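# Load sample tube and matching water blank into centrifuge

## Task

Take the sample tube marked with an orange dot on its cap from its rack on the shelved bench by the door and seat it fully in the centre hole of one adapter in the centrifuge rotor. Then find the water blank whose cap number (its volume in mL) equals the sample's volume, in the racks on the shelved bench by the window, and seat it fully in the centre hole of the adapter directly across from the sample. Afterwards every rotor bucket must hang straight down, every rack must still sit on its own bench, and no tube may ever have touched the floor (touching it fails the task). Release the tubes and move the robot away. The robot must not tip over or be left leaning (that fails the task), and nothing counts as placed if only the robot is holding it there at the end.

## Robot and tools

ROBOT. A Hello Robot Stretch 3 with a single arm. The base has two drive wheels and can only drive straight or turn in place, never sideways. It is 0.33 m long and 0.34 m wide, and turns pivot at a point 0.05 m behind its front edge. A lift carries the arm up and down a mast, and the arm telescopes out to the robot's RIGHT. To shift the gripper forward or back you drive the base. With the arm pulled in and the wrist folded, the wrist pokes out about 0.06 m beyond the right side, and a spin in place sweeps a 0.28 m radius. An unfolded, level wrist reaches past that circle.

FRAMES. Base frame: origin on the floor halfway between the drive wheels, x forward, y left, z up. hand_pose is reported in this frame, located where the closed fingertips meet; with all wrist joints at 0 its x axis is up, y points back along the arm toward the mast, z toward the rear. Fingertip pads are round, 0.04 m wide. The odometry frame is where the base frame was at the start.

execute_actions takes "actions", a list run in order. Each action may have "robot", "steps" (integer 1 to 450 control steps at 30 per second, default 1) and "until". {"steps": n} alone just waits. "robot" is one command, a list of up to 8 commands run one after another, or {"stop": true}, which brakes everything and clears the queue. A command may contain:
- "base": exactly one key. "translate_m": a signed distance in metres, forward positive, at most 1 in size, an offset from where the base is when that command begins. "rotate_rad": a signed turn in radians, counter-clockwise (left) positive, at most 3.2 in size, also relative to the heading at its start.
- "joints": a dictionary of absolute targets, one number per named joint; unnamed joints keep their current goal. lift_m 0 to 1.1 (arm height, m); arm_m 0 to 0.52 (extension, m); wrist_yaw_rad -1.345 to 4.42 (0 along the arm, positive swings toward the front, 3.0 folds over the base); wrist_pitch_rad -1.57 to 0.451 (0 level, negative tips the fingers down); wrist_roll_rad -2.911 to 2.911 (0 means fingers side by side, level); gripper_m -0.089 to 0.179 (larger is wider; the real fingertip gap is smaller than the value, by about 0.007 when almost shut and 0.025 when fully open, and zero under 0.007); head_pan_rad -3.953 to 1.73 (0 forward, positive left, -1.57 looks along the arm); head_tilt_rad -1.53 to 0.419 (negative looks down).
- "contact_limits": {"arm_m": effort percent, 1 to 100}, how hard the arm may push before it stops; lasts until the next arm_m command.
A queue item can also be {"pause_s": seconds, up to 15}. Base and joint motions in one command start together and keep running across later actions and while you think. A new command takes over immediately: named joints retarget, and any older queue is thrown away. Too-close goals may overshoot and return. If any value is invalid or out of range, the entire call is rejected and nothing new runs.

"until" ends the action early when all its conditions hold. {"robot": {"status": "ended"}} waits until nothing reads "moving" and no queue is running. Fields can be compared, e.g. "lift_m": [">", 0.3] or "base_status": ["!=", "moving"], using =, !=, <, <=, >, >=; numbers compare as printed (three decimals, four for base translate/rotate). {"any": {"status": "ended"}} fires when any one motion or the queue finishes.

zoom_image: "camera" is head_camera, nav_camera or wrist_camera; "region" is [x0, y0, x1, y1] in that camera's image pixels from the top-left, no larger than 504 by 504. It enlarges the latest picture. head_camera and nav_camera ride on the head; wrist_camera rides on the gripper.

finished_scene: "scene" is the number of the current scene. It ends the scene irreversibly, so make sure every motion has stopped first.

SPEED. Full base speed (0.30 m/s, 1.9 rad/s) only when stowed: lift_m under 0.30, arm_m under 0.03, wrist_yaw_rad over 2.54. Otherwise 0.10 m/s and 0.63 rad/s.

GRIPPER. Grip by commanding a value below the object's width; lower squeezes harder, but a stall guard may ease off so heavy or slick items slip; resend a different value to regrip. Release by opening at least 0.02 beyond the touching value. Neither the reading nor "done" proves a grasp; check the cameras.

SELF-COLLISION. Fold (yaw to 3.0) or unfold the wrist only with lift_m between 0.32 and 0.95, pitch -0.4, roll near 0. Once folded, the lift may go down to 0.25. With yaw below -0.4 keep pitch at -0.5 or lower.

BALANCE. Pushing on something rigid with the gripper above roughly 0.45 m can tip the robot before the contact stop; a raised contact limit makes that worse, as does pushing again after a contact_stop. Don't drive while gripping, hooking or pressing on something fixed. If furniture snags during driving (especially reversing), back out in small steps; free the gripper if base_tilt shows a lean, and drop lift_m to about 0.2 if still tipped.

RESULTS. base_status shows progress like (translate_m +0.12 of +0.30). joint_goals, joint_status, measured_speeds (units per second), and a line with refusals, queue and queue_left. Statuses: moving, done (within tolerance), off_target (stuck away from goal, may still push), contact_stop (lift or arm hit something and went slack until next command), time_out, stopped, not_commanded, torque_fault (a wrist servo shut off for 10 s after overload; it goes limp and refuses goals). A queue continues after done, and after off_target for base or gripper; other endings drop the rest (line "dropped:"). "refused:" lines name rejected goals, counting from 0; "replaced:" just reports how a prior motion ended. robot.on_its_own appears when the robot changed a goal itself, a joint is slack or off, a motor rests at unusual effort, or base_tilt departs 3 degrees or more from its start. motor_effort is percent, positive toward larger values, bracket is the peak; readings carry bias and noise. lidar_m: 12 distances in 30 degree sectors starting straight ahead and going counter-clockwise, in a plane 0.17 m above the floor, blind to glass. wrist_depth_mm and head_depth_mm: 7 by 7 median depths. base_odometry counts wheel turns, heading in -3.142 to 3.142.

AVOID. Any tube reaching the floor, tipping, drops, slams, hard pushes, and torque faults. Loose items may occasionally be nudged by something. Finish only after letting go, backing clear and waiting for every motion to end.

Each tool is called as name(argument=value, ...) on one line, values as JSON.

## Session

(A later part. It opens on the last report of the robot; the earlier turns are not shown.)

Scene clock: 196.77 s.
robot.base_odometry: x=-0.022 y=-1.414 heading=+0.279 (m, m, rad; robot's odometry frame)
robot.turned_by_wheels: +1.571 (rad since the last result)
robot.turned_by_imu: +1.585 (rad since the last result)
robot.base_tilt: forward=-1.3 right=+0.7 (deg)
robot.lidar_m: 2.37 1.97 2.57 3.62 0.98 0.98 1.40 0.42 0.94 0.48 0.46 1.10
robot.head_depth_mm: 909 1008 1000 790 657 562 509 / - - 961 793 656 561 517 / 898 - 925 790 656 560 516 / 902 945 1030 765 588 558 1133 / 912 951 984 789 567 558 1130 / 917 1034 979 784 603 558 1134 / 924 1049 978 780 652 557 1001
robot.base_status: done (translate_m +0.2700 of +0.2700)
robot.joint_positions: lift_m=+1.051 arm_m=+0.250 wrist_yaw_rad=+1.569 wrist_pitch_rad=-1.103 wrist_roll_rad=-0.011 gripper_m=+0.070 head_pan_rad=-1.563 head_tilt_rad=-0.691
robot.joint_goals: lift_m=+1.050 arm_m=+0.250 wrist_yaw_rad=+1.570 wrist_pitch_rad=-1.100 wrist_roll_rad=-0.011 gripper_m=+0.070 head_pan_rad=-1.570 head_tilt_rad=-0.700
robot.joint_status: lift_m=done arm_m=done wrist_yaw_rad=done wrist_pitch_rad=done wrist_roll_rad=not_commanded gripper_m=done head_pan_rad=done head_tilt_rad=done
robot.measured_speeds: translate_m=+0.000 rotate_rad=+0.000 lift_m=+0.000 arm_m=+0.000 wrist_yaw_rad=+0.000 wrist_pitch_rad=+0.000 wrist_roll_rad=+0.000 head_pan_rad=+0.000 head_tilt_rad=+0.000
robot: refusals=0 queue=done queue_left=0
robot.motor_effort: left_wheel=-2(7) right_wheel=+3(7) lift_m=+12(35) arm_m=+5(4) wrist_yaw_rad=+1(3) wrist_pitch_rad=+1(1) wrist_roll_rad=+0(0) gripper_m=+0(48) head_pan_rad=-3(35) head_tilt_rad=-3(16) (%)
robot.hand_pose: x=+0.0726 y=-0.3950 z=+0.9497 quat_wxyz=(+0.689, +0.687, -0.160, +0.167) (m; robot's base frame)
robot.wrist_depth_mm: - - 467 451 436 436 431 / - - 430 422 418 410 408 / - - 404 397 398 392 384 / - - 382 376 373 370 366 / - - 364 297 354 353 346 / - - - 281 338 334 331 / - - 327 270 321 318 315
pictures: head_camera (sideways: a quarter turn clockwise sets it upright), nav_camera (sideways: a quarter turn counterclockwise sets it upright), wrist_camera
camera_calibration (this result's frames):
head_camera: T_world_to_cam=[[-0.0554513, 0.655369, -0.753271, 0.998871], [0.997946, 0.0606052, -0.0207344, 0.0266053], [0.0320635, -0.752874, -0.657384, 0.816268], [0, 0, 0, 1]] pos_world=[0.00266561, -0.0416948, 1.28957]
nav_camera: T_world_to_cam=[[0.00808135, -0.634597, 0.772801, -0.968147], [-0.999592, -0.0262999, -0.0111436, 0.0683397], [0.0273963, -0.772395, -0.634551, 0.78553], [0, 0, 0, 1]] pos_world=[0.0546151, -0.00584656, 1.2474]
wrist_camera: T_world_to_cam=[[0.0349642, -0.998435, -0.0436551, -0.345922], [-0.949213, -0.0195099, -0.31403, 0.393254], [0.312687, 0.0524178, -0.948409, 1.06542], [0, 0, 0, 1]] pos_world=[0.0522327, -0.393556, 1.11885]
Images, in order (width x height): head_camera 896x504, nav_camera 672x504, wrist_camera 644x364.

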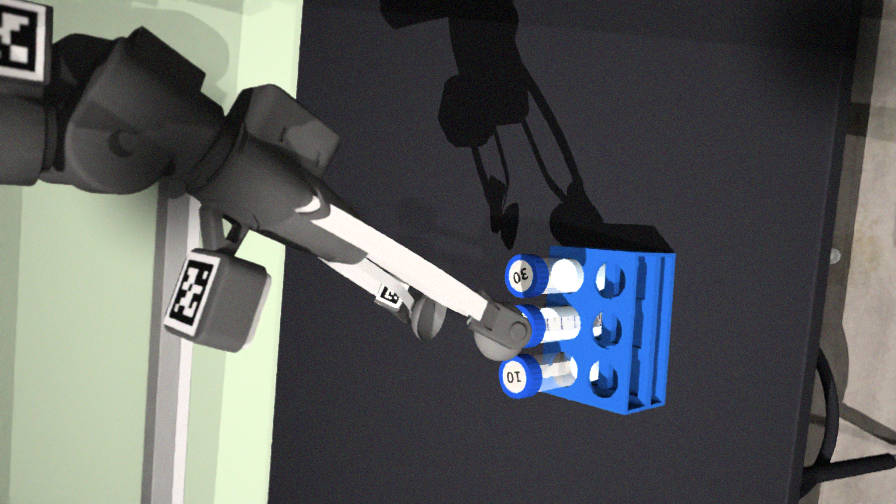

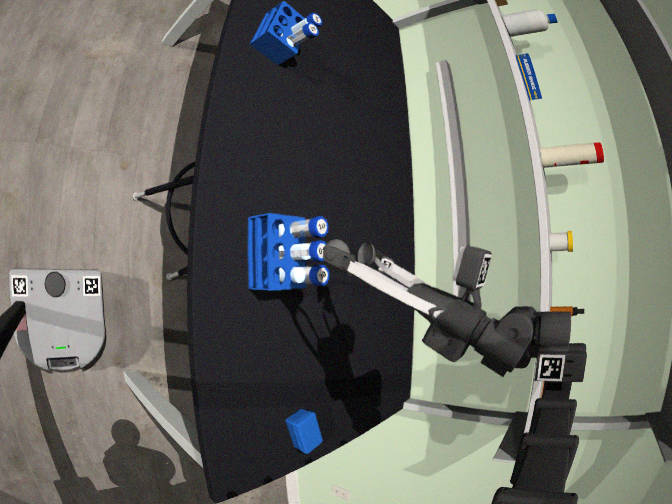

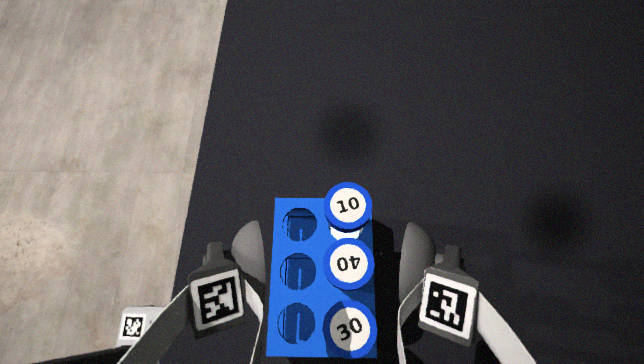

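execute_actions(actions=[{"robot":{"joints":{"head_pan_rad":-0.75,"head_tilt_rad":-0.5}},"steps":200,"until":{"robot":{"status":"ended"}}}])

Scene clock: 204.63 s.
robot.base_odometry: x=-0.022 y=-1.414 heading=+0.279 (m, m, rad; robot's odometry frame)
robot.turned_by_wheels: +0.000 (rad since the last result)
robot.turned_by_imu: +0.001 (rad since the last result)
robot.base_tilt: forward=-1.3 right=+0.7 (deg)
robot.lidar_m: 2.37 1.98 2.56 3.60 0.98 0.98 1.40 0.42 0.94 0.48 0.46 1.10
robot.head_depth_mm: 1010 1121 1193 1040 799 645 525 / 918 1232 1304 1038 792 643 543 / 1115 1346 1397 1034 790 643 541 / 1262 1524 1468 1026 781 639 578 / 1542 1744 1828 1021 745 656 1303 / 1802 2028 2207 1015 782 1506 1297 / 2097 2317 2513 1006 1301 1483 1297
robot.base_status: done (translate_m +0.2700 of +0.2700)
robot.joint_positions: lift_m=+1.051 arm_m=+0.250 wrist_yaw_rad=+1.569 wrist_pitch_rad=-1.103 wrist_roll_rad=-0.011 gripper_m=+0.070 head_pan_rad=-0.757 head_tilt_rad=-0.508
robot.joint_goals: lift_m=+1.050 arm_m=+0.250 wrist_yaw_rad=+1.570 wrist_pitch_rad=-1.100 wrist_roll_rad=-0.011 gripper_m=+0.070 head_pan_rad=-0.750 head_tilt_rad=-0.500
robot.joint_status: lift_m=done arm_m=done wrist_yaw_rad=done wrist_pitch_rad=done wrist_roll_rad=not_commanded gripper_m=done head_pan_rad=done head_tilt_rad=done
robot.measured_speeds: translate_m=+0.000 rotate_rad=+0.000 lift_m=+0.000 arm_m=+0.000 wrist_yaw_rad=+0.000 wrist_pitch_rad=+0.000 wrist_roll_rad=+0.000 head_pan_rad=+0.000 head_tilt_rad=+0.000
robot: refusals=0 queue=done queue_left=0
robot.motor_effort: left_wheel=-2(2) right_wheel=+3(2) lift_m=+11(11) arm_m=+4(4) wrist_yaw_rad=+1(1) wrist_pitch_rad=+1(1) wrist_roll_rad=+0(0) gripper_m=+0(1) head_pan_rad=+2(35) head_tilt_rad=+2(14) (%)
robot.hand_pose: x=+0.0726 y=-0.3950 z=+0.9497 quat_wxyz=(+0.689, +0.687, -0.160, +0.167) (m; robot's base frame)
robot.wrist_depth_mm: - - 469 452 442 436 430 / - - 433 425 417 412 404 / - - 402 396 392 390 385 / - - 382 376 371 367 363 / - - 364 296 359 355 347 / - - - 280 337 335 332 / - - 326 270 319 320 317
pictures: head_camera (sideways: a quarter turn clockwise sets it upright), nav_camera (sideways: a quarter turn counterclockwise sets it upright), wrist_camera
camera_calibration (this result's frames):
head_camera: T_world_to_cam=[[-0.403185, 0.311699, -0.860398, 1.14065], [0.650715, 0.758727, -0.0300606, 0.0408712], [0.643438, -0.571994, -0.508735, 0.619154], [0, 0, 0, 1]] pos_world=[0.0349124, -0.0323986, 1.29763]
nav_camera: T_world_to_cam=[[0.353063, -0.329284, 0.875739, -1.10446], [-0.671952, -0.740556, -0.00755035, 0.0616653], [0.65102, -0.585789, -0.482726, 0.584201], [0, 0, 0, 1]] pos_world=[0.0510548, 0.0242024, 1.24969]
wrist_camera: T_world_to_cam=[[0.0349641, -0.998435, -0.0436551, -0.345923], [-0.949213, -0.0195099, -0.31403, 0.393254], [0.312687, 0.0524177, -0.948409, 1.06542], [0, 0, 0, 1]] pos_world=[0.0522327, -0.393556, 1.11885]
Images, in order (width x height): head_camera 896x504, nav_camera 672x504, wrist_camera 644x364.

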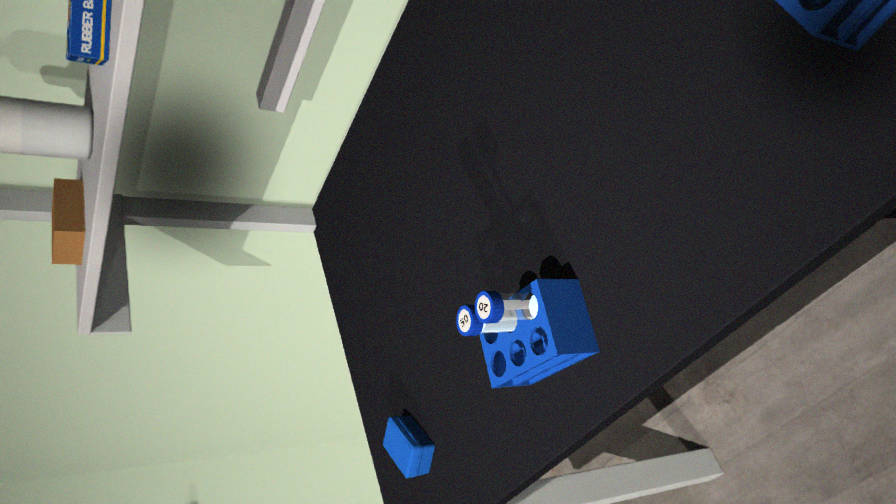

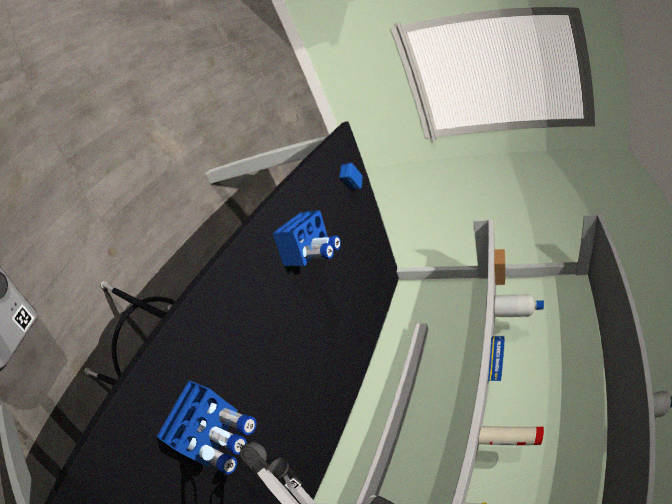

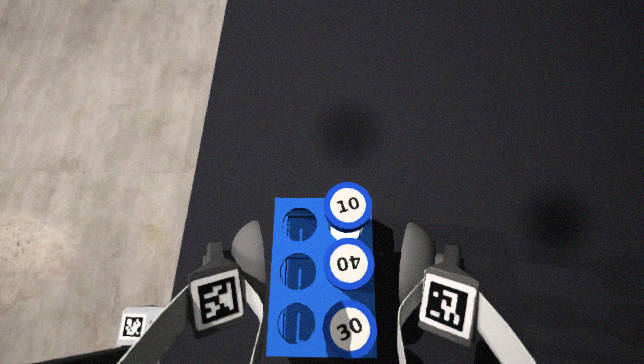

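execute_actions(actions=[{"robot":[{"base":{"translate_m":0.035},"joints":{"arm_m":0.256,"head_pan_rad":-1.57,"head_tilt_rad":-0.7}},{"joints":{"lift_m":0.99}}],"steps":300,"until":{"robot":{"status":"ended"}}}])

Scene clock: 213.90 s.
robot.base_odometry: x=+0.012 y=-1.404 heading=+0.279 (m, m, rad; robot's odometry frame)
robot.turned_by_wheels: +0.000 (rad since the last result)
robot.turned_by_imu: +0.001 (rad since the last result)
robot.base_tilt: forward=-1.3 right=+0.8 (deg)
robot.lidar_m: 2.34 1.94 2.51 2.95 1.02 1.00 1.43 0.45 0.94 0.48 0.44 1.06
robot.head_depth_mm: - 1012 997 794 658 562 510 / 864 - 961 794 655 561 519 / 888 961 - 767 655 560 518 / 902 969 1090 765 567 559 1141 / 912 975 933 808 566 559 1136 / 920 1033 983 782 653 557 1130 / 925 1046 981 782 650 555 1126
robot.base_status: done (translate_m +0.0350 of +0.0350)
robot.joint_positions: lift_m=+0.991 arm_m=+0.256 wrist_yaw_rad=+1.569 wrist_pitch_rad=-1.103 wrist_roll_rad=-0.011 gripper_m=+0.070 head_pan_rad=-1.563 head_tilt_rad=-0.691
robot.joint_goals: lift_m=+0.990 arm_m=+0.256 wrist_yaw_rad=+1.570 wrist_pitch_rad=-1.100 wrist_roll_rad=-0.011 gripper_m=+0.070 head_pan_rad=-1.570 head_tilt_rad=-0.700
robot.joint_status: lift_m=done arm_m=done wrist_yaw_rad=done wrist_pitch_rad=done wrist_roll_rad=not_commanded gripper_m=done head_pan_rad=done head_tilt_rad=done
robot.measured_speeds: translate_m=+0.000 rotate_rad=+0.000 lift_m=+0.000 arm_m=+0.000 wrist_yaw_rad=+0.000 wrist_pitch_rad=+0.000 wrist_roll_rad=+0.000 head_pan_rad=+0.000 head_tilt_rad=+0.000
robot: refusals=0 queue=done queue_left=0
robot.motor_effort: left_wheel=-2(1) right_wheel=+3(9) lift_m=+11(13) arm_m=+5(3) wrist_yaw_rad=+2(2) wrist_pitch_rad=+1(1) wrist_roll_rad=+0(0) gripper_m=+0(0) head_pan_rad=-3(33) head_tilt_rad=-3(14) (%)
robot.hand_pose: x=+0.0726 y=-0.4010 z=+0.8897 quat_wxyz=(+0.689, +0.687, -0.160, +0.167) (m; robot's base frame)
robot.wrist_depth_mm: - - 379 372 369 363 358 / - - 359 349 347 342 337 / - - 336 333 325 326 321 / - - 318 314 311 307 304 / - - 302 180 297 293 290 / - - - 226 280 281 276 / - 277 270 163 265 266 263
pictures: head_camera (sideways: a quarter turn clockwise sets it upright), nav_camera (sideways: a quarter turn counterclockwise sets it upright), wrist_camera
camera_calibration (this result's frames):
head_camera: T_world_to_cam=[[-0.0556427, 0.655001, -0.753576, 0.999271], [0.997929, 0.0608913, -0.0207591, 0.0266376], [0.032289, -0.75317, -0.657033, 0.81581], [0, 0, 0, 1]] pos_world=[0.00267801, -0.0417016, 1.28959]
nav_camera: T_world_to_cam=[[0.00826655, -0.634235, 0.773096, -0.968533], [-0.999584, -0.0266013, -0.0111349, 0.0683284], [0.0276276, -0.772683, -0.634191, 0.78506], [0, 0, 0, 1]] pos_world=[0.0546171, -0.00585758, 1.24741]
wrist_camera: T_world_to_cam=[[0.0349642, -0.998435, -0.0436551, -0.354535], [-0.949213, -0.01951, -0.31403, 0.374293], [0.312687, 0.0524178, -0.948409, 1.00883], [0, 0, 0, 1]] pos_world=[0.0522327, -0.399558, 1.05884]
Images, in order (width x height): head_camera 896x504, nav_camera 672x504, wrist_camera 644x364.

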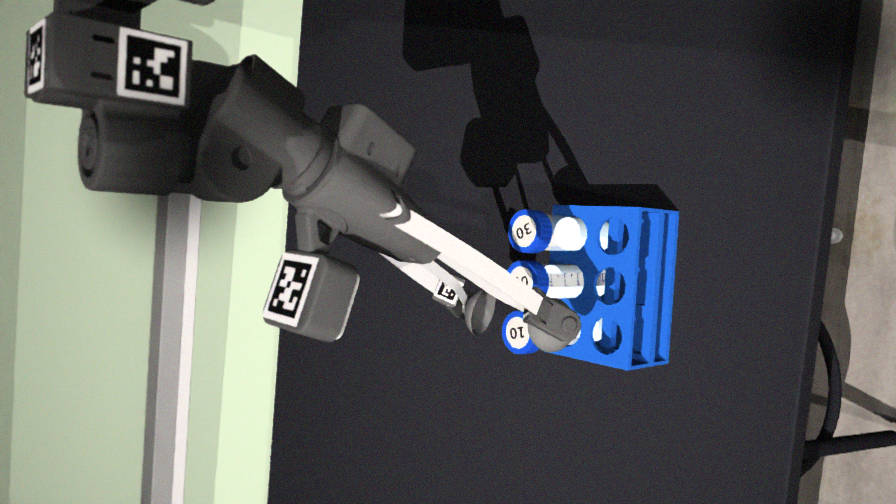

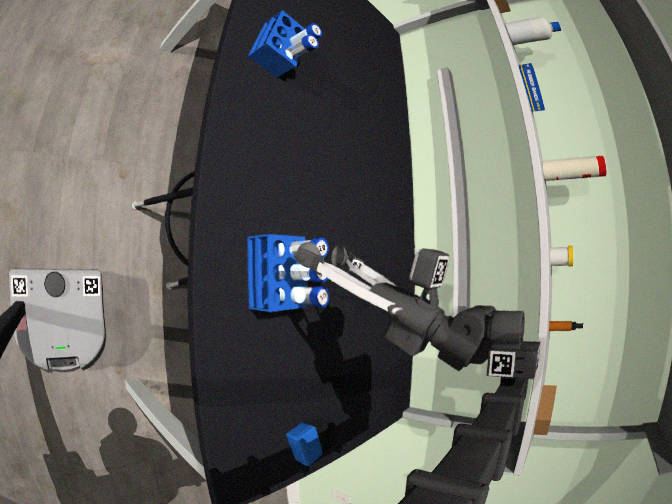

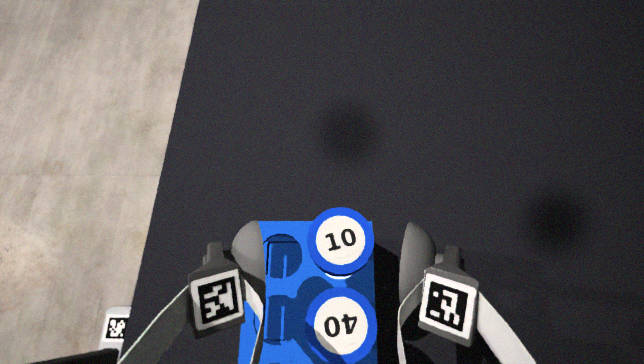

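execute_actions(actions=[{"robot":[{"base":{"translate_m":0.006},"joints":{"lift_m":0.95}},{"joints":{"gripper_m":0.015}},{"pause_s":0.5},{"joints":{"lift_m":1.1}},{"joints":{"arm_m":0.0},"base":{"translate_m":-0.311}}],"steps":450,"until":{"robot":{"status":"ended"}}}])

Scene clock: 227.17 s.
robot.base_odometry: x=-0.282 y=-1.488 heading=+0.279 (m, m, rad; robot's odometry frame)
robot.turned_by_wheels: +0.000 (rad since the last result)
robot.turned_by_imu: +0.002 (rad since the last result)
robot.base_tilt: forward=-1.3 right=+0.6 (deg)
robot.lidar_m: 1.36 2.23 2.96 2.96 0.87 0.99 1.13 1.17 0.26 0.26 0.57 0.67
robot.head_depth_mm: - - - - - 1311 1180 / - - - - - 538 508 / 892 996 995 838 - 527 507 / 904 1016 993 825 - - 516 / 910 1003 988 835 646 - 1131 / 910 978 986 - - 582 - / 927 1044 999 - - 567 -
robot.base_status: done (translate_m -0.3110 of -0.3110)
robot.joint_positions: lift_m=+1.098 arm_m=+0.000 wrist_yaw_rad=+1.570 wrist_pitch_rad=-1.103 wrist_roll_rad=-0.011 gripper_m=+0.015 head_pan_rad=-1.563 head_tilt_rad=-0.691
robot.joint_goals: lift_m=+1.100 arm_m=+0.000 wrist_yaw_rad=+1.570 wrist_pitch_rad=-1.100 wrist_roll_rad=-0.011 gripper_m=+0.015 head_pan_rad=-1.570 head_tilt_rad=-0.700
robot.joint_status: lift_m=done arm_m=done wrist_yaw_rad=done wrist_pitch_rad=done wrist_roll_rad=not_commanded gripper_m=done head_pan_rad=done head_tilt_rad=done
robot.measured_speeds: translate_m=+0.000 rotate_rad=+0.000 lift_m=+0.000 arm_m=+0.000 wrist_yaw_rad=+0.000 wrist_pitch_rad=+0.000 wrist_roll_rad=+0.000 head_pan_rad=+0.000 head_tilt_rad=+0.000
robot: refusals=0 queue=done queue_left=0
robot.motor_effort: left_wheel=-2(7) right_wheel=+3(9) lift_m=+32(30) arm_m=-6(5) wrist_yaw_rad=+0(2) wrist_pitch_rad=+1(1) wrist_roll_rad=+0(0) gripper_m=-7(82) head_pan_rad=-3(4) head_tilt_rad=-4(3) (%)
robot.hand_pose: x=+0.0726 y=-0.1457 z=+0.9971 quat_wxyz=(+0.689, +0.687, -0.160, +0.167) (m; robot's base frame)
robot.wrist_depth_mm: - - - - 508 445 389 / - - - - 471 436 454 / - - - - 447 440 437 / - - - - 431 419 415 / - - - 136 406 398 397 / - - - - - 380 375 / - - - - 874 362 356
pictures: head_camera (sideways: a quarter turn clockwise sets it upright), nav_camera (sideways: a quarter turn counterclockwise sets it upright), wrist_camera
camera_calibration (this result's frames):
head_camera: T_world_to_cam=[[-0.0555402, 0.655239, -0.753377, 0.999011], [0.997938, 0.0607388, -0.020743, 0.0266165], [0.0321676, -0.752976, -0.657261, 0.816109], [0, 0, 0, 1]] pos_world=[0.00267134, -0.0416973, 1.28958]
nav_camera: T_world_to_cam=[[0.00816745, -0.634471, 0.772904, -0.968281], [-0.999588, -0.0264389, -0.0111406, 0.0683358], [0.0275031, -0.772494, -0.634426, 0.785366], [0, 0, 0, 1]] pos_world=[0.054616, -0.00584876, 1.24741]
wrist_camera: T_world_to_cam=[[0.0358599, -0.998403, -0.0436617, -0.094931], [-0.949251, -0.0203689, -0.313859, 0.412683], [0.312469, 0.0527009, -0.948465, 1.09747], [0, 0, 0, 1]] pos_world=[0.052219, -0.144211, 1.16629]
Images, in order (width x height): head_camera 896x504, nav_camera 672x504, wrist_camera 644x364.

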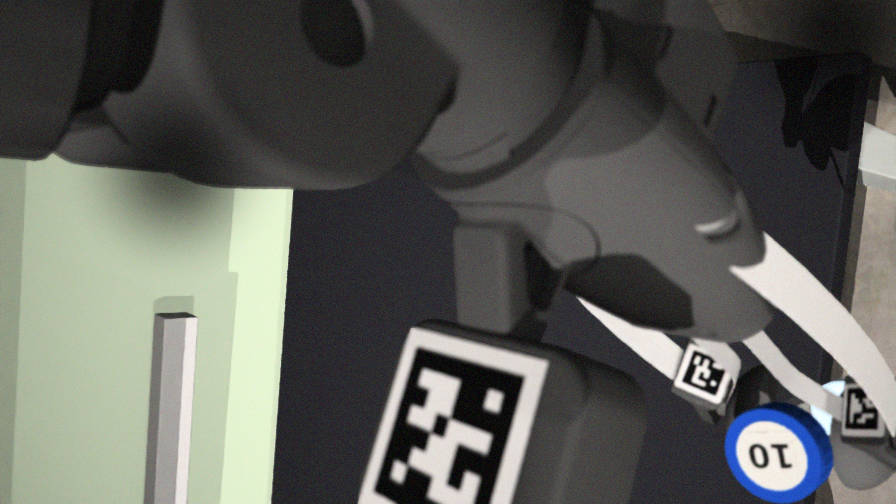

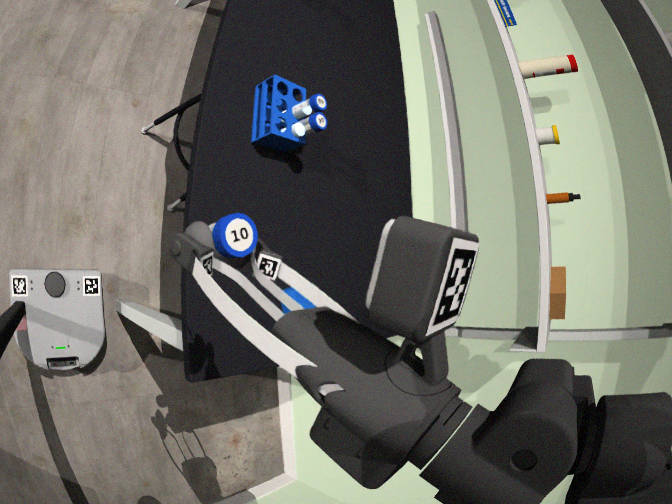

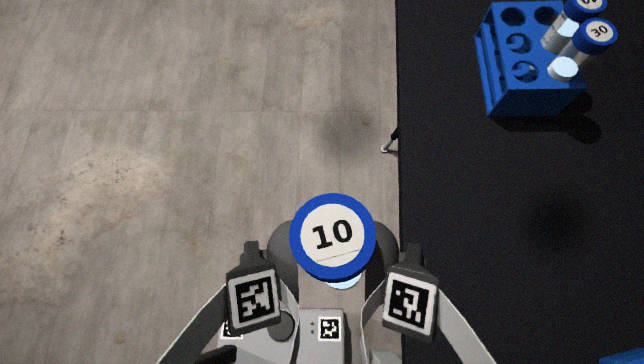

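execute_actions(actions=[{"robot":[{"base":{"rotate_rad":-1.571}},{"base":{"translate_m":-0.92}},{"joints":{"wrist_yaw_rad":0.0,"head_tilt_rad":-0.75}},{"joints":{"arm_m":0.5}}],"steps":450,"until":{"robot":{"status":"ended"}}},{"steps":300,"until":{"robot":{"status":"ended"}}}])

Scene clock: 251.47 s.
robot.base_odometry: x=-0.535 y=-0.604 heading=-1.292 (m, m, rad; robot's odometry frame)
robot.turned_by_wheels: -1.571 (rad since the last result)
robot.turned_by_imu: -1.578 (rad since the last result)
robot.base_tilt: forward=-1.2 right=+0.7 (deg)
robot.lidar_m: 1.17 1.39 1.81 2.06 2.14 2.62 2.04 0.57 0.42 0.41 0.43 1.60
robot.head_depth_mm: 846 963 952 744 655 778 1080 / 866 967 913 765 658 796 1124 / 889 958 928 681 664 810 1122 / 869 975 896 682 672 826 1122 / 988 1132 1245 699 688 845 1135 / 1004 1139 1325 1532 899 865 1151 / 1010 1151 1328 1597 1541 1324 1175
robot.base_status: done (translate_m -0.9200 of -0.9200)
robot.joint_positions: lift_m=+1.098 arm_m=+0.500 wrist_yaw_rad=+0.000 wrist_pitch_rad=-1.104 wrist_roll_rad=-0.011 gripper_m=+0.015 head_pan_rad=-1.563 head_tilt_rad=-0.741
robot.joint_goals: lift_m=+1.100 arm_m=+0.500 wrist_yaw_rad=+0.000 wrist_pitch_rad=-1.100 wrist_roll_rad=-0.011 gripper_m=+0.015 head_pan_rad=-1.570 head_tilt_rad=-0.750
robot.joint_status: lift_m=done arm_m=done wrist_yaw_rad=done wrist_pitch_rad=done wrist_roll_rad=not_commanded gripper_m=done head_pan_rad=done head_tilt_rad=done
robot.measured_speeds: translate_m=+0.000 rotate_rad=+0.000 lift_m=+0.000 arm_m=+0.000 wrist_yaw_rad=+0.000 wrist_pitch_rad=+0.000 wrist_roll_rad=+0.000 head_pan_rad=+0.000 head_tilt_rad=+0.000
robot: refusals=0 queue=done queue_left=0
robot.motor_effort: left_wheel=+2(6) right_wheel=-2(8) lift_m=+31(32) arm_m=+5(5) wrist_yaw_rad=+0(3) wrist_pitch_rad=+1(1) wrist_roll_rad=+0(0) gripper_m=-6(7) head_pan_rad=-4(3) head_tilt_rad=-2(8) (%)
robot.hand_pose: x=-0.0216 y=-0.7384 z=+0.9971 quat_wxyz=(+0.605, +0.373, -0.598, -0.369) (m; robot's base frame)
robot.wrist_depth_mm: 532 525 355 362 364 357 355 / 664 643 418 417 412 409 402 / 870 846 410 398 438 418 387 / - - 387 428 415 435 398 / - - 366 136 407 412 402 / - - 355 369 - 385 364 / - - 330 431 373 370 371
pictures: head_camera (sideways: a quarter turn clockwise sets it upright), nav_camera (sideways: a quarter turn counterclockwise sets it upright), wrist_camera
camera_calibration (this result's frames):
head_camera: T_world_to_cam=[[-0.055687, 0.691775, -0.719962, 0.955462], [0.997943, 0.0615024, -0.0180934, 0.0231658], [0.0317629, -0.719489, -0.693777, 0.863607], [0, 0, 0, 1]] pos_world=[0.00265799, -0.0410339, 1.28747]
nav_camera: T_world_to_cam=[[0.00832591, -0.671991, 0.740512, -0.926064], [-0.999598, -0.0256645, -0.0120508, 0.06952], [0.0271029, -0.740114, -0.671935, 0.834159], [0, 0, 0, 1]] pos_world=[0.0545943, -0.00314948, 1.2471]
wrist_camera: T_world_to_cam=[[-0.998362, -0.0369333, -0.0436856, 0.00427455], [-0.0214104, 0.949395, -0.313354, 1.04685], [0.0530481, -0.311905, -0.948631, 0.883411], [0, 0, 0, 1]] pos_world=[-0.0201823, -0.718174, 1.16625]
Images, in order (width x height): head_camera 896x504, nav_camera 672x504, wrist_camera 644x364.

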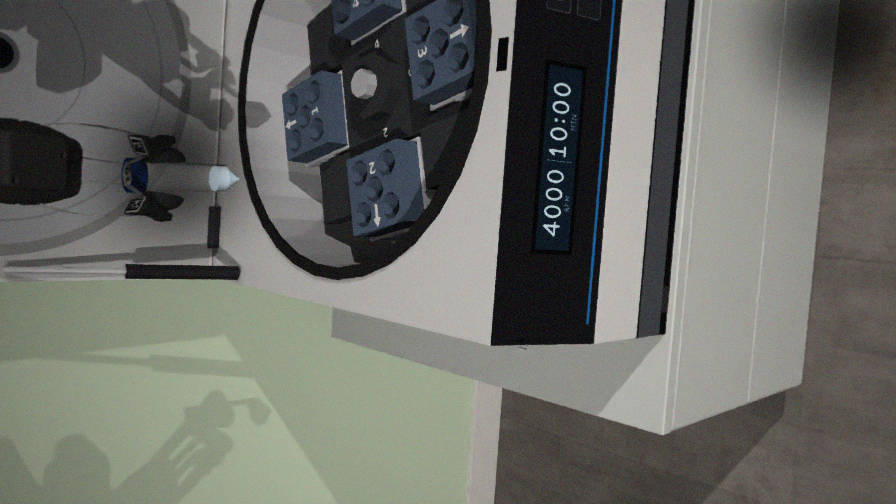

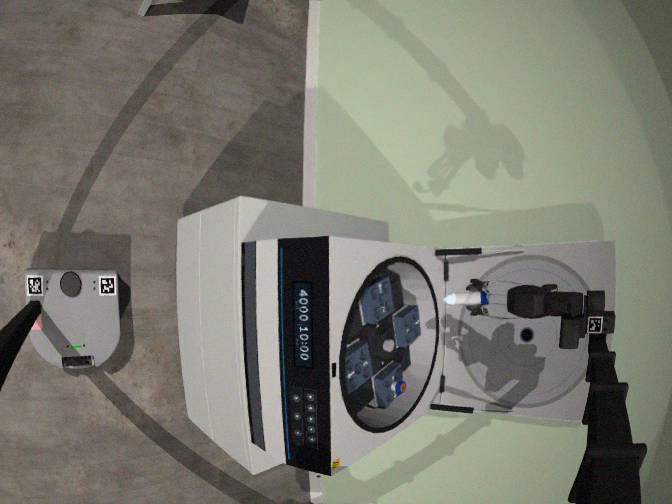

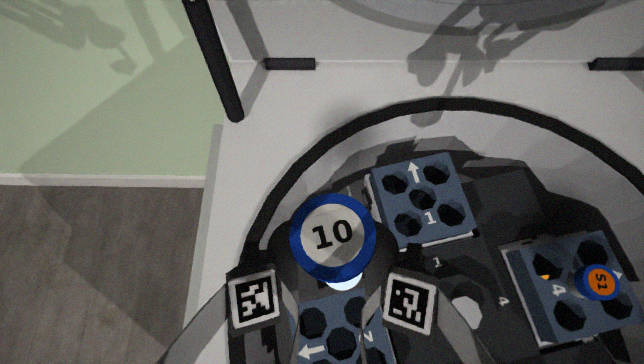

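execute_actions(actions=[{"robot":[{"base":{"translate_m":-0.01},"joints":{"arm_m":0.438}},{"joints":{"lift_m":0.99}}],"steps":300,"until":{"robot":{"status":"ended"}}}])

zoom_image(camera="head_camera", region=[200,50,550,300])

Scene clock: 261.40 s.
robot.base_odometry: x=-0.538 y=-0.594 heading=-1.292 (m, m, rad; robot's odometry frame)
robot.turned_by_wheels: +0.000 (rad since the last result)
robot.turned_by_imu: +0.001 (rad since the last result)
robot.base_tilt: forward=-1.1 right=+0.6 (deg)
robot.lidar_m: 1.19 1.74 1.81 2.06 2.14 2.62 2.04 0.57 0.42 0.41 0.43 1.60
robot.head_depth_mm: 866 960 952 747 652 778 1083 / - 965 912 773 658 797 1119 / 847 - 899 682 664 808 1120 / 865 957 902 681 672 826 1118 / 993 1130 1225 679 678 846 1135 / 1000 1135 1327 1508 878 865 1154 / 1008 1157 1332 1587 1530 1329 1171
robot.base_status: done (translate_m -0.0100 of -0.0100)
robot.joint_positions: lift_m=+0.991 arm_m=+0.438 wrist_yaw_rad=+0.000 wrist_pitch_rad=-1.104 wrist_roll_rad=-0.011 gripper_m=+0.015 head_pan_rad=-1.563 head_tilt_rad=-0.741
robot.joint_goals: lift_m=+0.990 arm_m=+0.438 wrist_yaw_rad=+0.000 wrist_pitch_rad=-1.100 wrist_roll_rad=-0.011 gripper_m=+0.015 head_pan_rad=-1.570 head_tilt_rad=-0.750
robot.joint_status: lift_m=done arm_m=done wrist_yaw_rad=done wrist_pitch_rad=done wrist_roll_rad=not_commanded gripper_m=done head_pan_rad=done head_tilt_rad=done
robot.measured_speeds: translate_m=+0.000 rotate_rad=+0.000 lift_m=+0.000 arm_m=+0.000 wrist_yaw_rad=+0.000 wrist_pitch_rad=+0.000 wrist_roll_rad=+0.000 head_pan_rad=+0.000 head_tilt_rad=+0.000
robot: refusals=0 queue=done queue_left=0
robot.motor_effort: left_wheel=+2(3) right_wheel=-2(8) lift_m=+11(32) arm_m=-4(4) wrist_yaw_rad=+0(0) wrist_pitch_rad=+1(1) wrist_roll_rad=+0(0) gripper_m=-7(6) head_pan_rad=-4(3) head_tilt_rad=-3(2) (%)
robot.hand_pose: x=-0.0216 y=-0.6771 z=+0.8896 quat_wxyz=(+0.605, +0.373, -0.598, -0.369) (m; robot's base frame)
robot.wrist_depth_mm: 613 609 318 320 353 349 315 / 763 750 300 364 339 379 353 / - 932 290 354 325 337 345 / - - 306 335 328 324 298 / - - 288 136 306 286 292 / - 249 246 269 - 289 291 / 983 237 290 281 280 285 276
pictures: head_camera (sideways: a quarter turn clockwise sets it upright), nav_camera (sideways: a quarter turn counterclockwise sets it upright), wrist_camera
camera_calibration (this result's frames):
head_camera: T_world_to_cam=[[-0.055687, 0.691775, -0.719962, 0.955462], [0.997943, 0.0615024, -0.0180934, 0.0231658], [0.0317629, -0.719489, -0.693777, 0.863607], [0, 0, 0, 1]] pos_world=[0.00265799, -0.0410339, 1.28747]
nav_camera: T_world_to_cam=[[0.00832591, -0.671991, 0.740512, -0.926064], [-0.999598, -0.0256645, -0.0120508, 0.06952], [0.0271029, -0.740114, -0.671935, 0.834159], [0, 0, 0, 1]] pos_world=[0.0545943, -0.00314947, 1.2471]
wrist_camera: T_world_to_cam=[[-0.998362, -0.0369317, -0.043687, 0.00184778], [-0.0214104, 0.949407, -0.313318, 0.954919], [0.0530481, -0.311869, -0.948643, 0.800636], [0, 0, 0, 1]] pos_world=[-0.0201823, -0.656845, 1.05879]
Images, in order (width x height): head_camera 896x504, nav_camera 672x504, wrist_camera 644x364.

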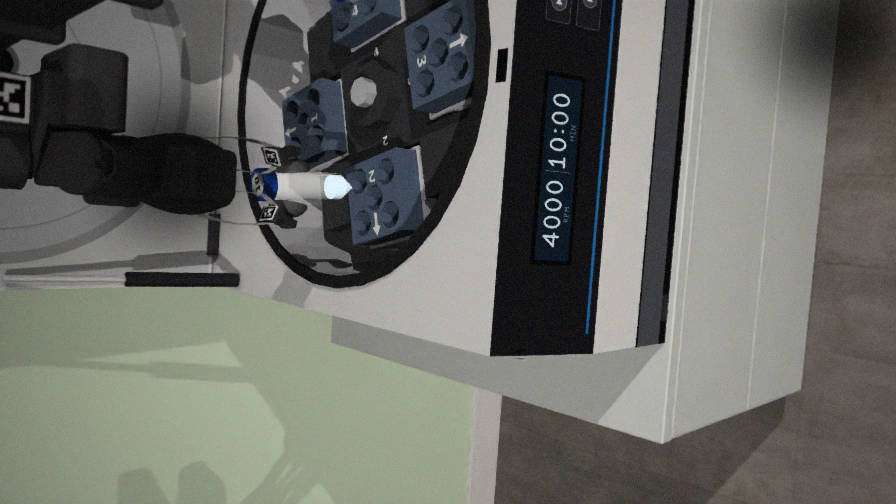

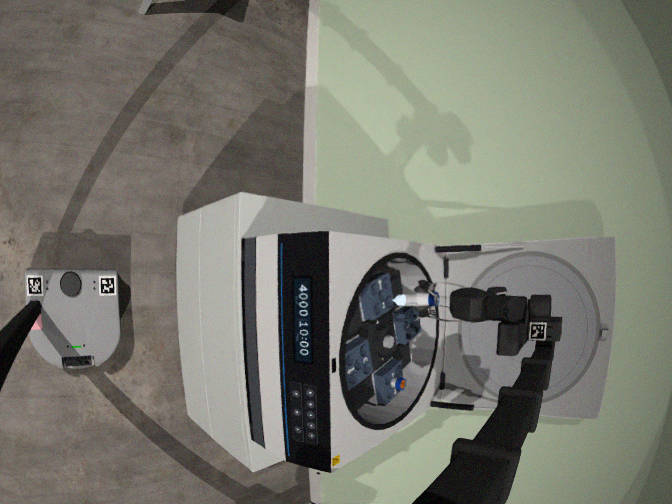

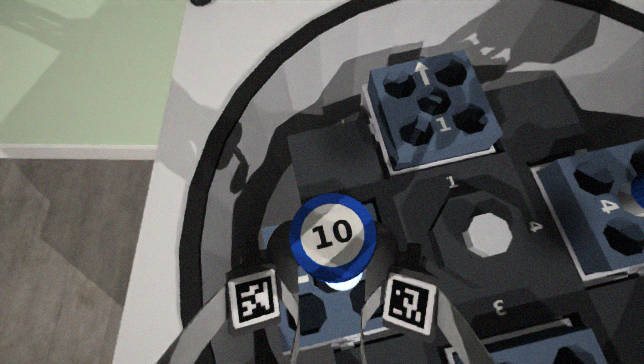

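Region (200, 50, 550, 300) of head_camera's 896x504 image, scaled by 1.440, with more detail than that image has; it fills the top 360 rows of this view, and the rest is white.

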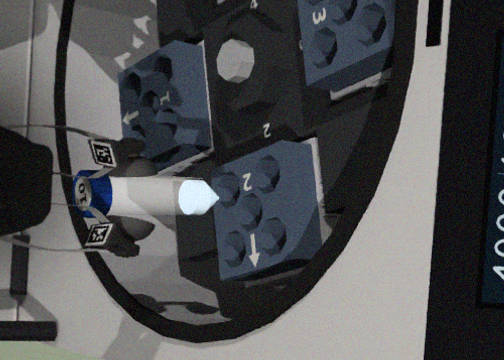

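execute_actions(actions=[{"robot":[{"base":{"translate_m":0.008}},{"joints":{"lift_m":0.955}}],"steps":300,"until":{"robot":{"status":"ended"}}}])

zoom_image(camera="head_camera", region=[250,100,500,280])

Scene clock: 267.03 s.
robot.base_odometry: x=-0.536 y=-0.602 heading=-1.292 (m, m, rad; robot's odometry frame)
robot.turned_by_wheels: +0.000 (rad since the last result)
robot.turned_by_imu: +0.001 (rad since the last result)
robot.base_tilt: forward=-1.2 right=+0.6 (deg)
robot.lidar_m: 1.18 1.39 1.81 2.06 2.14 2.62 2.04 0.57 0.42 0.41 0.43 1.60
robot.head_depth_mm: - 966 952 740 651 779 1084 / - 985 915 756 659 793 1119 / 849 - 869 681 665 811 1124 / 872 974 892 681 672 829 1121 / 993 1127 1230 699 689 845 1134 / 1000 1146 1324 1540 900 868 1154 / 1010 1146 1343 1599 1535 1331 1173
robot.base_status: done (translate_m +0.0080 of +0.0080)
robot.joint_positions: lift_m=+0.956 arm_m=+0.438 wrist_yaw_rad=+0.000 wrist_pitch_rad=-1.104 wrist_roll_rad=-0.011 gripper_m=+0.015 head_pan_rad=-1.563 head_tilt_rad=-0.741
robot.joint_goals: lift_m=+0.955 arm_m=+0.438 wrist_yaw_rad=+0.000 wrist_pitch_rad=-1.100 wrist_roll_rad=-0.011 gripper_m=+0.015 head_pan_rad=-1.570 head_tilt_rad=-0.750
robot.joint_status: lift_m=done arm_m=done wrist_yaw_rad=done wrist_pitch_rad=done wrist_roll_rad=not_commanded gripper_m=done head_pan_rad=done head_tilt_rad=done
robot.measured_speeds: translate_m=+0.000 rotate_rad=+0.000 lift_m=+0.000 arm_m=+0.000 wrist_yaw_rad=+0.000 wrist_pitch_rad=+0.000 wrist_roll_rad=+0.000 head_pan_rad=+0.000 head_tilt_rad=+0.000
robot: refusals=0 queue=done queue_left=0
robot.motor_effort: left_wheel=+2(4) right_wheel=-2(6) lift_m=+12(10) arm_m=-5(5) wrist_yaw_rad=+0(0) wrist_pitch_rad=+1(1) wrist_roll_rad=+0(0) gripper_m=-7(7) head_pan_rad=-4(3) head_tilt_rad=-3(3) (%)
robot.hand_pose: x=-0.0216 y=-0.6771 z=+0.8546 quat_wxyz=(+0.605, +0.373, -0.598, -0.369) (m; robot's base frame)
robot.wrist_depth_mm: 615 582 273 294 334 344 322 / 766 721 261 356 306 313 323 / - 876 263 311 304 297 301 / - 238 285 297 291 287 279 / - 223 263 135 273 250 266 / - 211 225 235 - 256 261 / 936 202 265 250 248 252 242
pictures: head_camera (sideways: a quarter turn clockwise sets it upright), nav_camera (sideways: a quarter turn counterclockwise sets it upright), wrist_camera
camera_calibration (this result's frames):
head_camera: T_world_to_cam=[[-0.055687, 0.691775, -0.719962, 0.955462], [0.997943, 0.0615024, -0.0180934, 0.0231658], [0.0317629, -0.719489, -0.693777, 0.863607], [0, 0, 0, 1]] pos_world=[0.00265799, -0.0410339, 1.28747]
nav_camera: T_world_to_cam=[[0.00832591, -0.671991, 0.740512, -0.926064], [-0.999598, -0.0256645, -0.0120508, 0.06952], [0.0271029, -0.740114, -0.671935, 0.834159], [0, 0, 0, 1]] pos_world=[0.0545943, -0.00314947, 1.2471]
wrist_camera: T_world_to_cam=[[-0.998362, -0.0369319, -0.0436869, 0.000318578], [-0.0214105, 0.949407, -0.313318, 0.943953], [0.0530481, -0.311869, -0.948643, 0.767434], [0, 0, 0, 1]] pos_world=[-0.0201823, -0.656845, 1.02379]
Images, in order (width x height): head_camera 896x504, nav_camera 672x504, wrist_camera 644x364.

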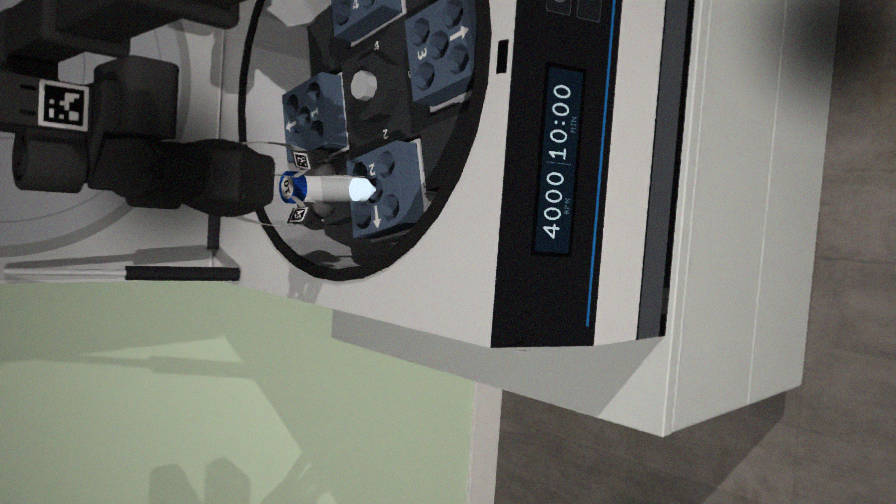

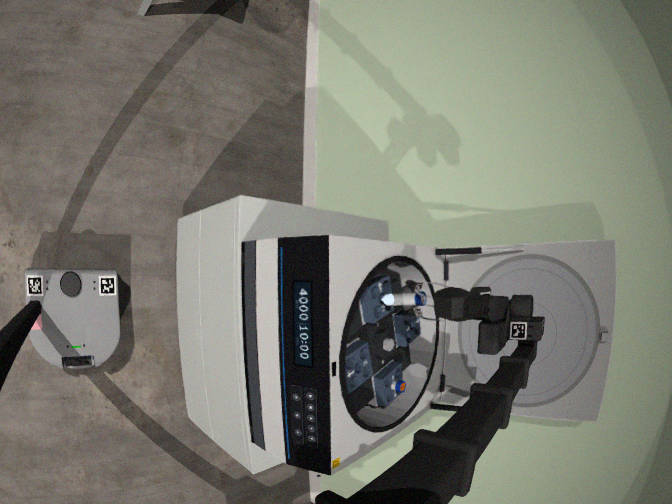

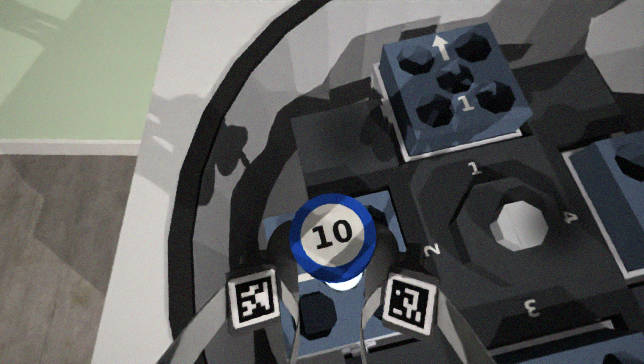

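Region (250, 100, 500, 280) of head_camera's 896x504 image, scaled by 2.016, with more detail than that image has; it fills the top 363 rows of this view, and the rest is white.

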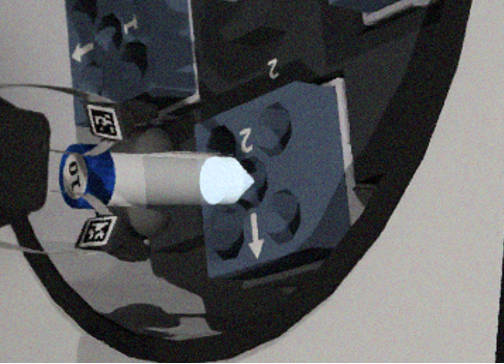

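Tip is at the centre hole.

execute_actions(actions=[{"robot":{"joints":{"lift_m":0.925}},"steps":200,"until":{"robot":{"status":"ended"}}}])

zoom_image(camera="head_camera", region=[250,100,500,280])

Scene clock: 270.20 s.
robot.base_odometry: x=-0.536 y=-0.602 heading=-1.292 (m, m, rad; robot's odometry frame)
robot.turned_by_wheels: +0.000 (rad since the last result)
robot.turned_by_imu: +0.001 (rad since the last result)
robot.base_tilt: forward=-1.2 right=+0.7 (deg)
robot.lidar_m: 1.18 1.40 1.81 2.06 2.14 2.61 2.04 0.57 0.42 0.41 0.43 1.61
robot.head_depth_mm: 820 972 920 741 652 779 1080 / - 983 917 757 656 795 1120 / 844 - 841 679 662 813 1116 / 870 972 888 681 673 827 1120 / 997 1128 1227 698 687 844 1139 / 997 1143 1328 1529 900 862 1151 / 1006 1147 1336 1604 1534 1325 1170
robot.base_status: done (translate_m +0.0080 of +0.0080)
robot.joint_positions: lift_m=+0.926 arm_m=+0.438 wrist_yaw_rad=+0.000 wrist_pitch_rad=-1.104 wrist_roll_rad=-0.011 gripper_m=+0.015 head_pan_rad=-1.563 head_tilt_rad=-0.741
robot.joint_goals: lift_m=+0.925 arm_m=+0.438 wrist_yaw_rad=+0.000 wrist_pitch_rad=-1.100 wrist_roll_rad=-0.011 gripper_m=+0.015 head_pan_rad=-1.570 head_tilt_rad=-0.750
robot.joint_status: lift_m=done arm_m=done wrist_yaw_rad=done wrist_pitch_rad=done wrist_roll_rad=not_commanded gripper_m=done head_pan_rad=done head_tilt_rad=done
robot.measured_speeds: translate_m=+0.000 rotate_rad=+0.000 lift_m=+0.000 arm_m=+0.000 wrist_yaw_rad=+0.000 wrist_pitch_rad=+0.000 wrist_roll_rad=+0.000 head_pan_rad=+0.000 head_tilt_rad=+0.000
robot: refusals=0 queue=done queue_left=0
robot.motor_effort: left_wheel=+1(2) right_wheel=-2(2) lift_m=+11(10) arm_m=-5(5) wrist_yaw_rad=+0(0) wrist_pitch_rad=+1(1) wrist_roll_rad=+0(0) gripper_m=-7(7) head_pan_rad=-3(3) head_tilt_rad=-2(2) (%)
robot.hand_pose: x=-0.0216 y=-0.6771 z=+0.8246 quat_wxyz=(+0.605, +0.373, -0.598, -0.369) (m; robot's base frame)
robot.wrist_depth_mm: 612 563 238 295 283 279 309 / 763 227 235 328 277 260 284 / - 213 263 278 272 268 269 / - 202 285 265 258 239 251 / - 191 262 136 246 223 237 / 976 182 224 210 - 231 230 / 900 173 265 206 222 225 223
pictures: head_camera (sideways: a quarter turn clockwise sets it upright), nav_camera (sideways: a quarter turn counterclockwise sets it upright), wrist_camera
camera_calibration (this result's frames):
head_camera: T_world_to_cam=[[-0.0556869, 0.691775, -0.719962, 0.955462], [0.997943, 0.0615023, -0.0180934, 0.0231658], [0.0317628, -0.719489, -0.693777, 0.863607], [0, 0, 0, 1]] pos_world=[0.00265798, -0.0410339, 1.28747]
nav_camera: T_world_to_cam=[[0.00832583, -0.671991, 0.740512, -0.926064], [-0.999598, -0.0256644, -0.0120508, 0.06952], [0.0271028, -0.740114, -0.671935, 0.834159], [0, 0, 0, 1]] pos_world=[0.0545943, -0.00314948, 1.2471]
wrist_camera: T_world_to_cam=[[-0.998362, -0.0369313, -0.0436871, -0.000991582], [-0.02141, 0.949407, -0.313317, 0.934552], [0.053048, -0.311868, -0.948643, 0.738975], [0, 0, 0, 1]] pos_world=[-0.0201823, -0.656845, 0.993791]
Images, in order (width x height): head_camera 896x504, nav_camera 672x504, wrist_camera 644x364.

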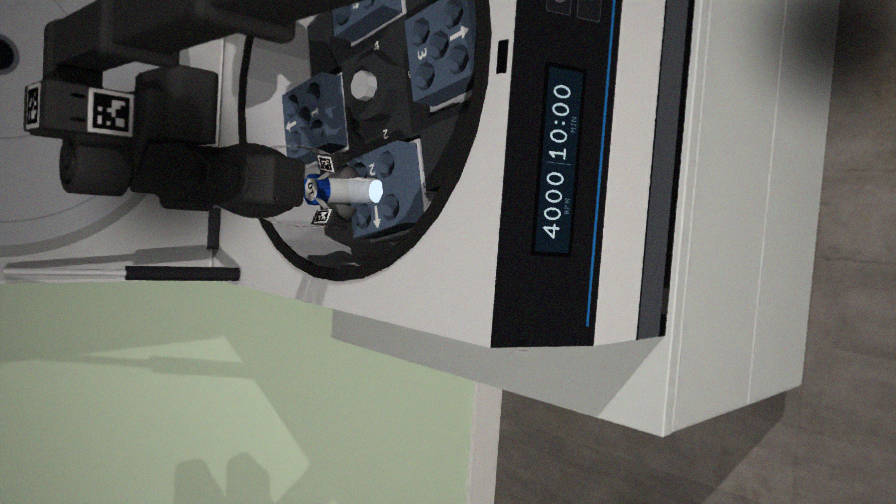

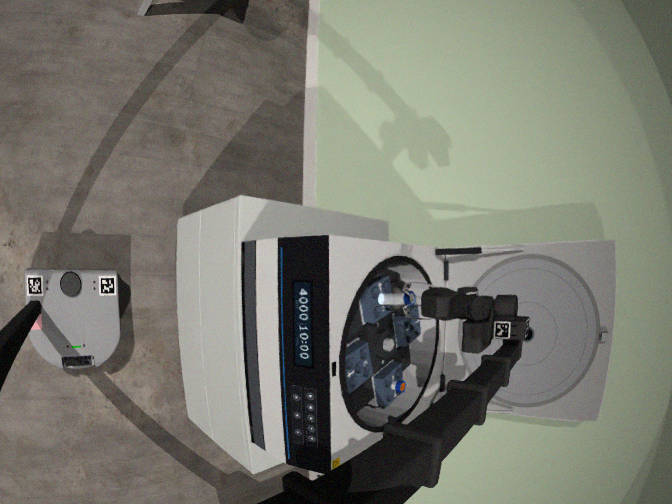

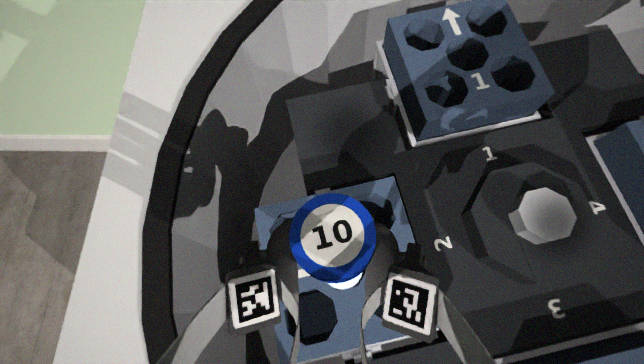

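Region (250, 100, 500, 280) of head_camera's 896x504 image, scaled by 2.016, with more detail than that image has; it fills the top 363 rows of this view, and the rest is white.

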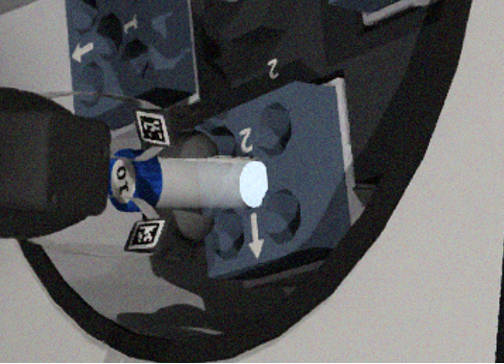

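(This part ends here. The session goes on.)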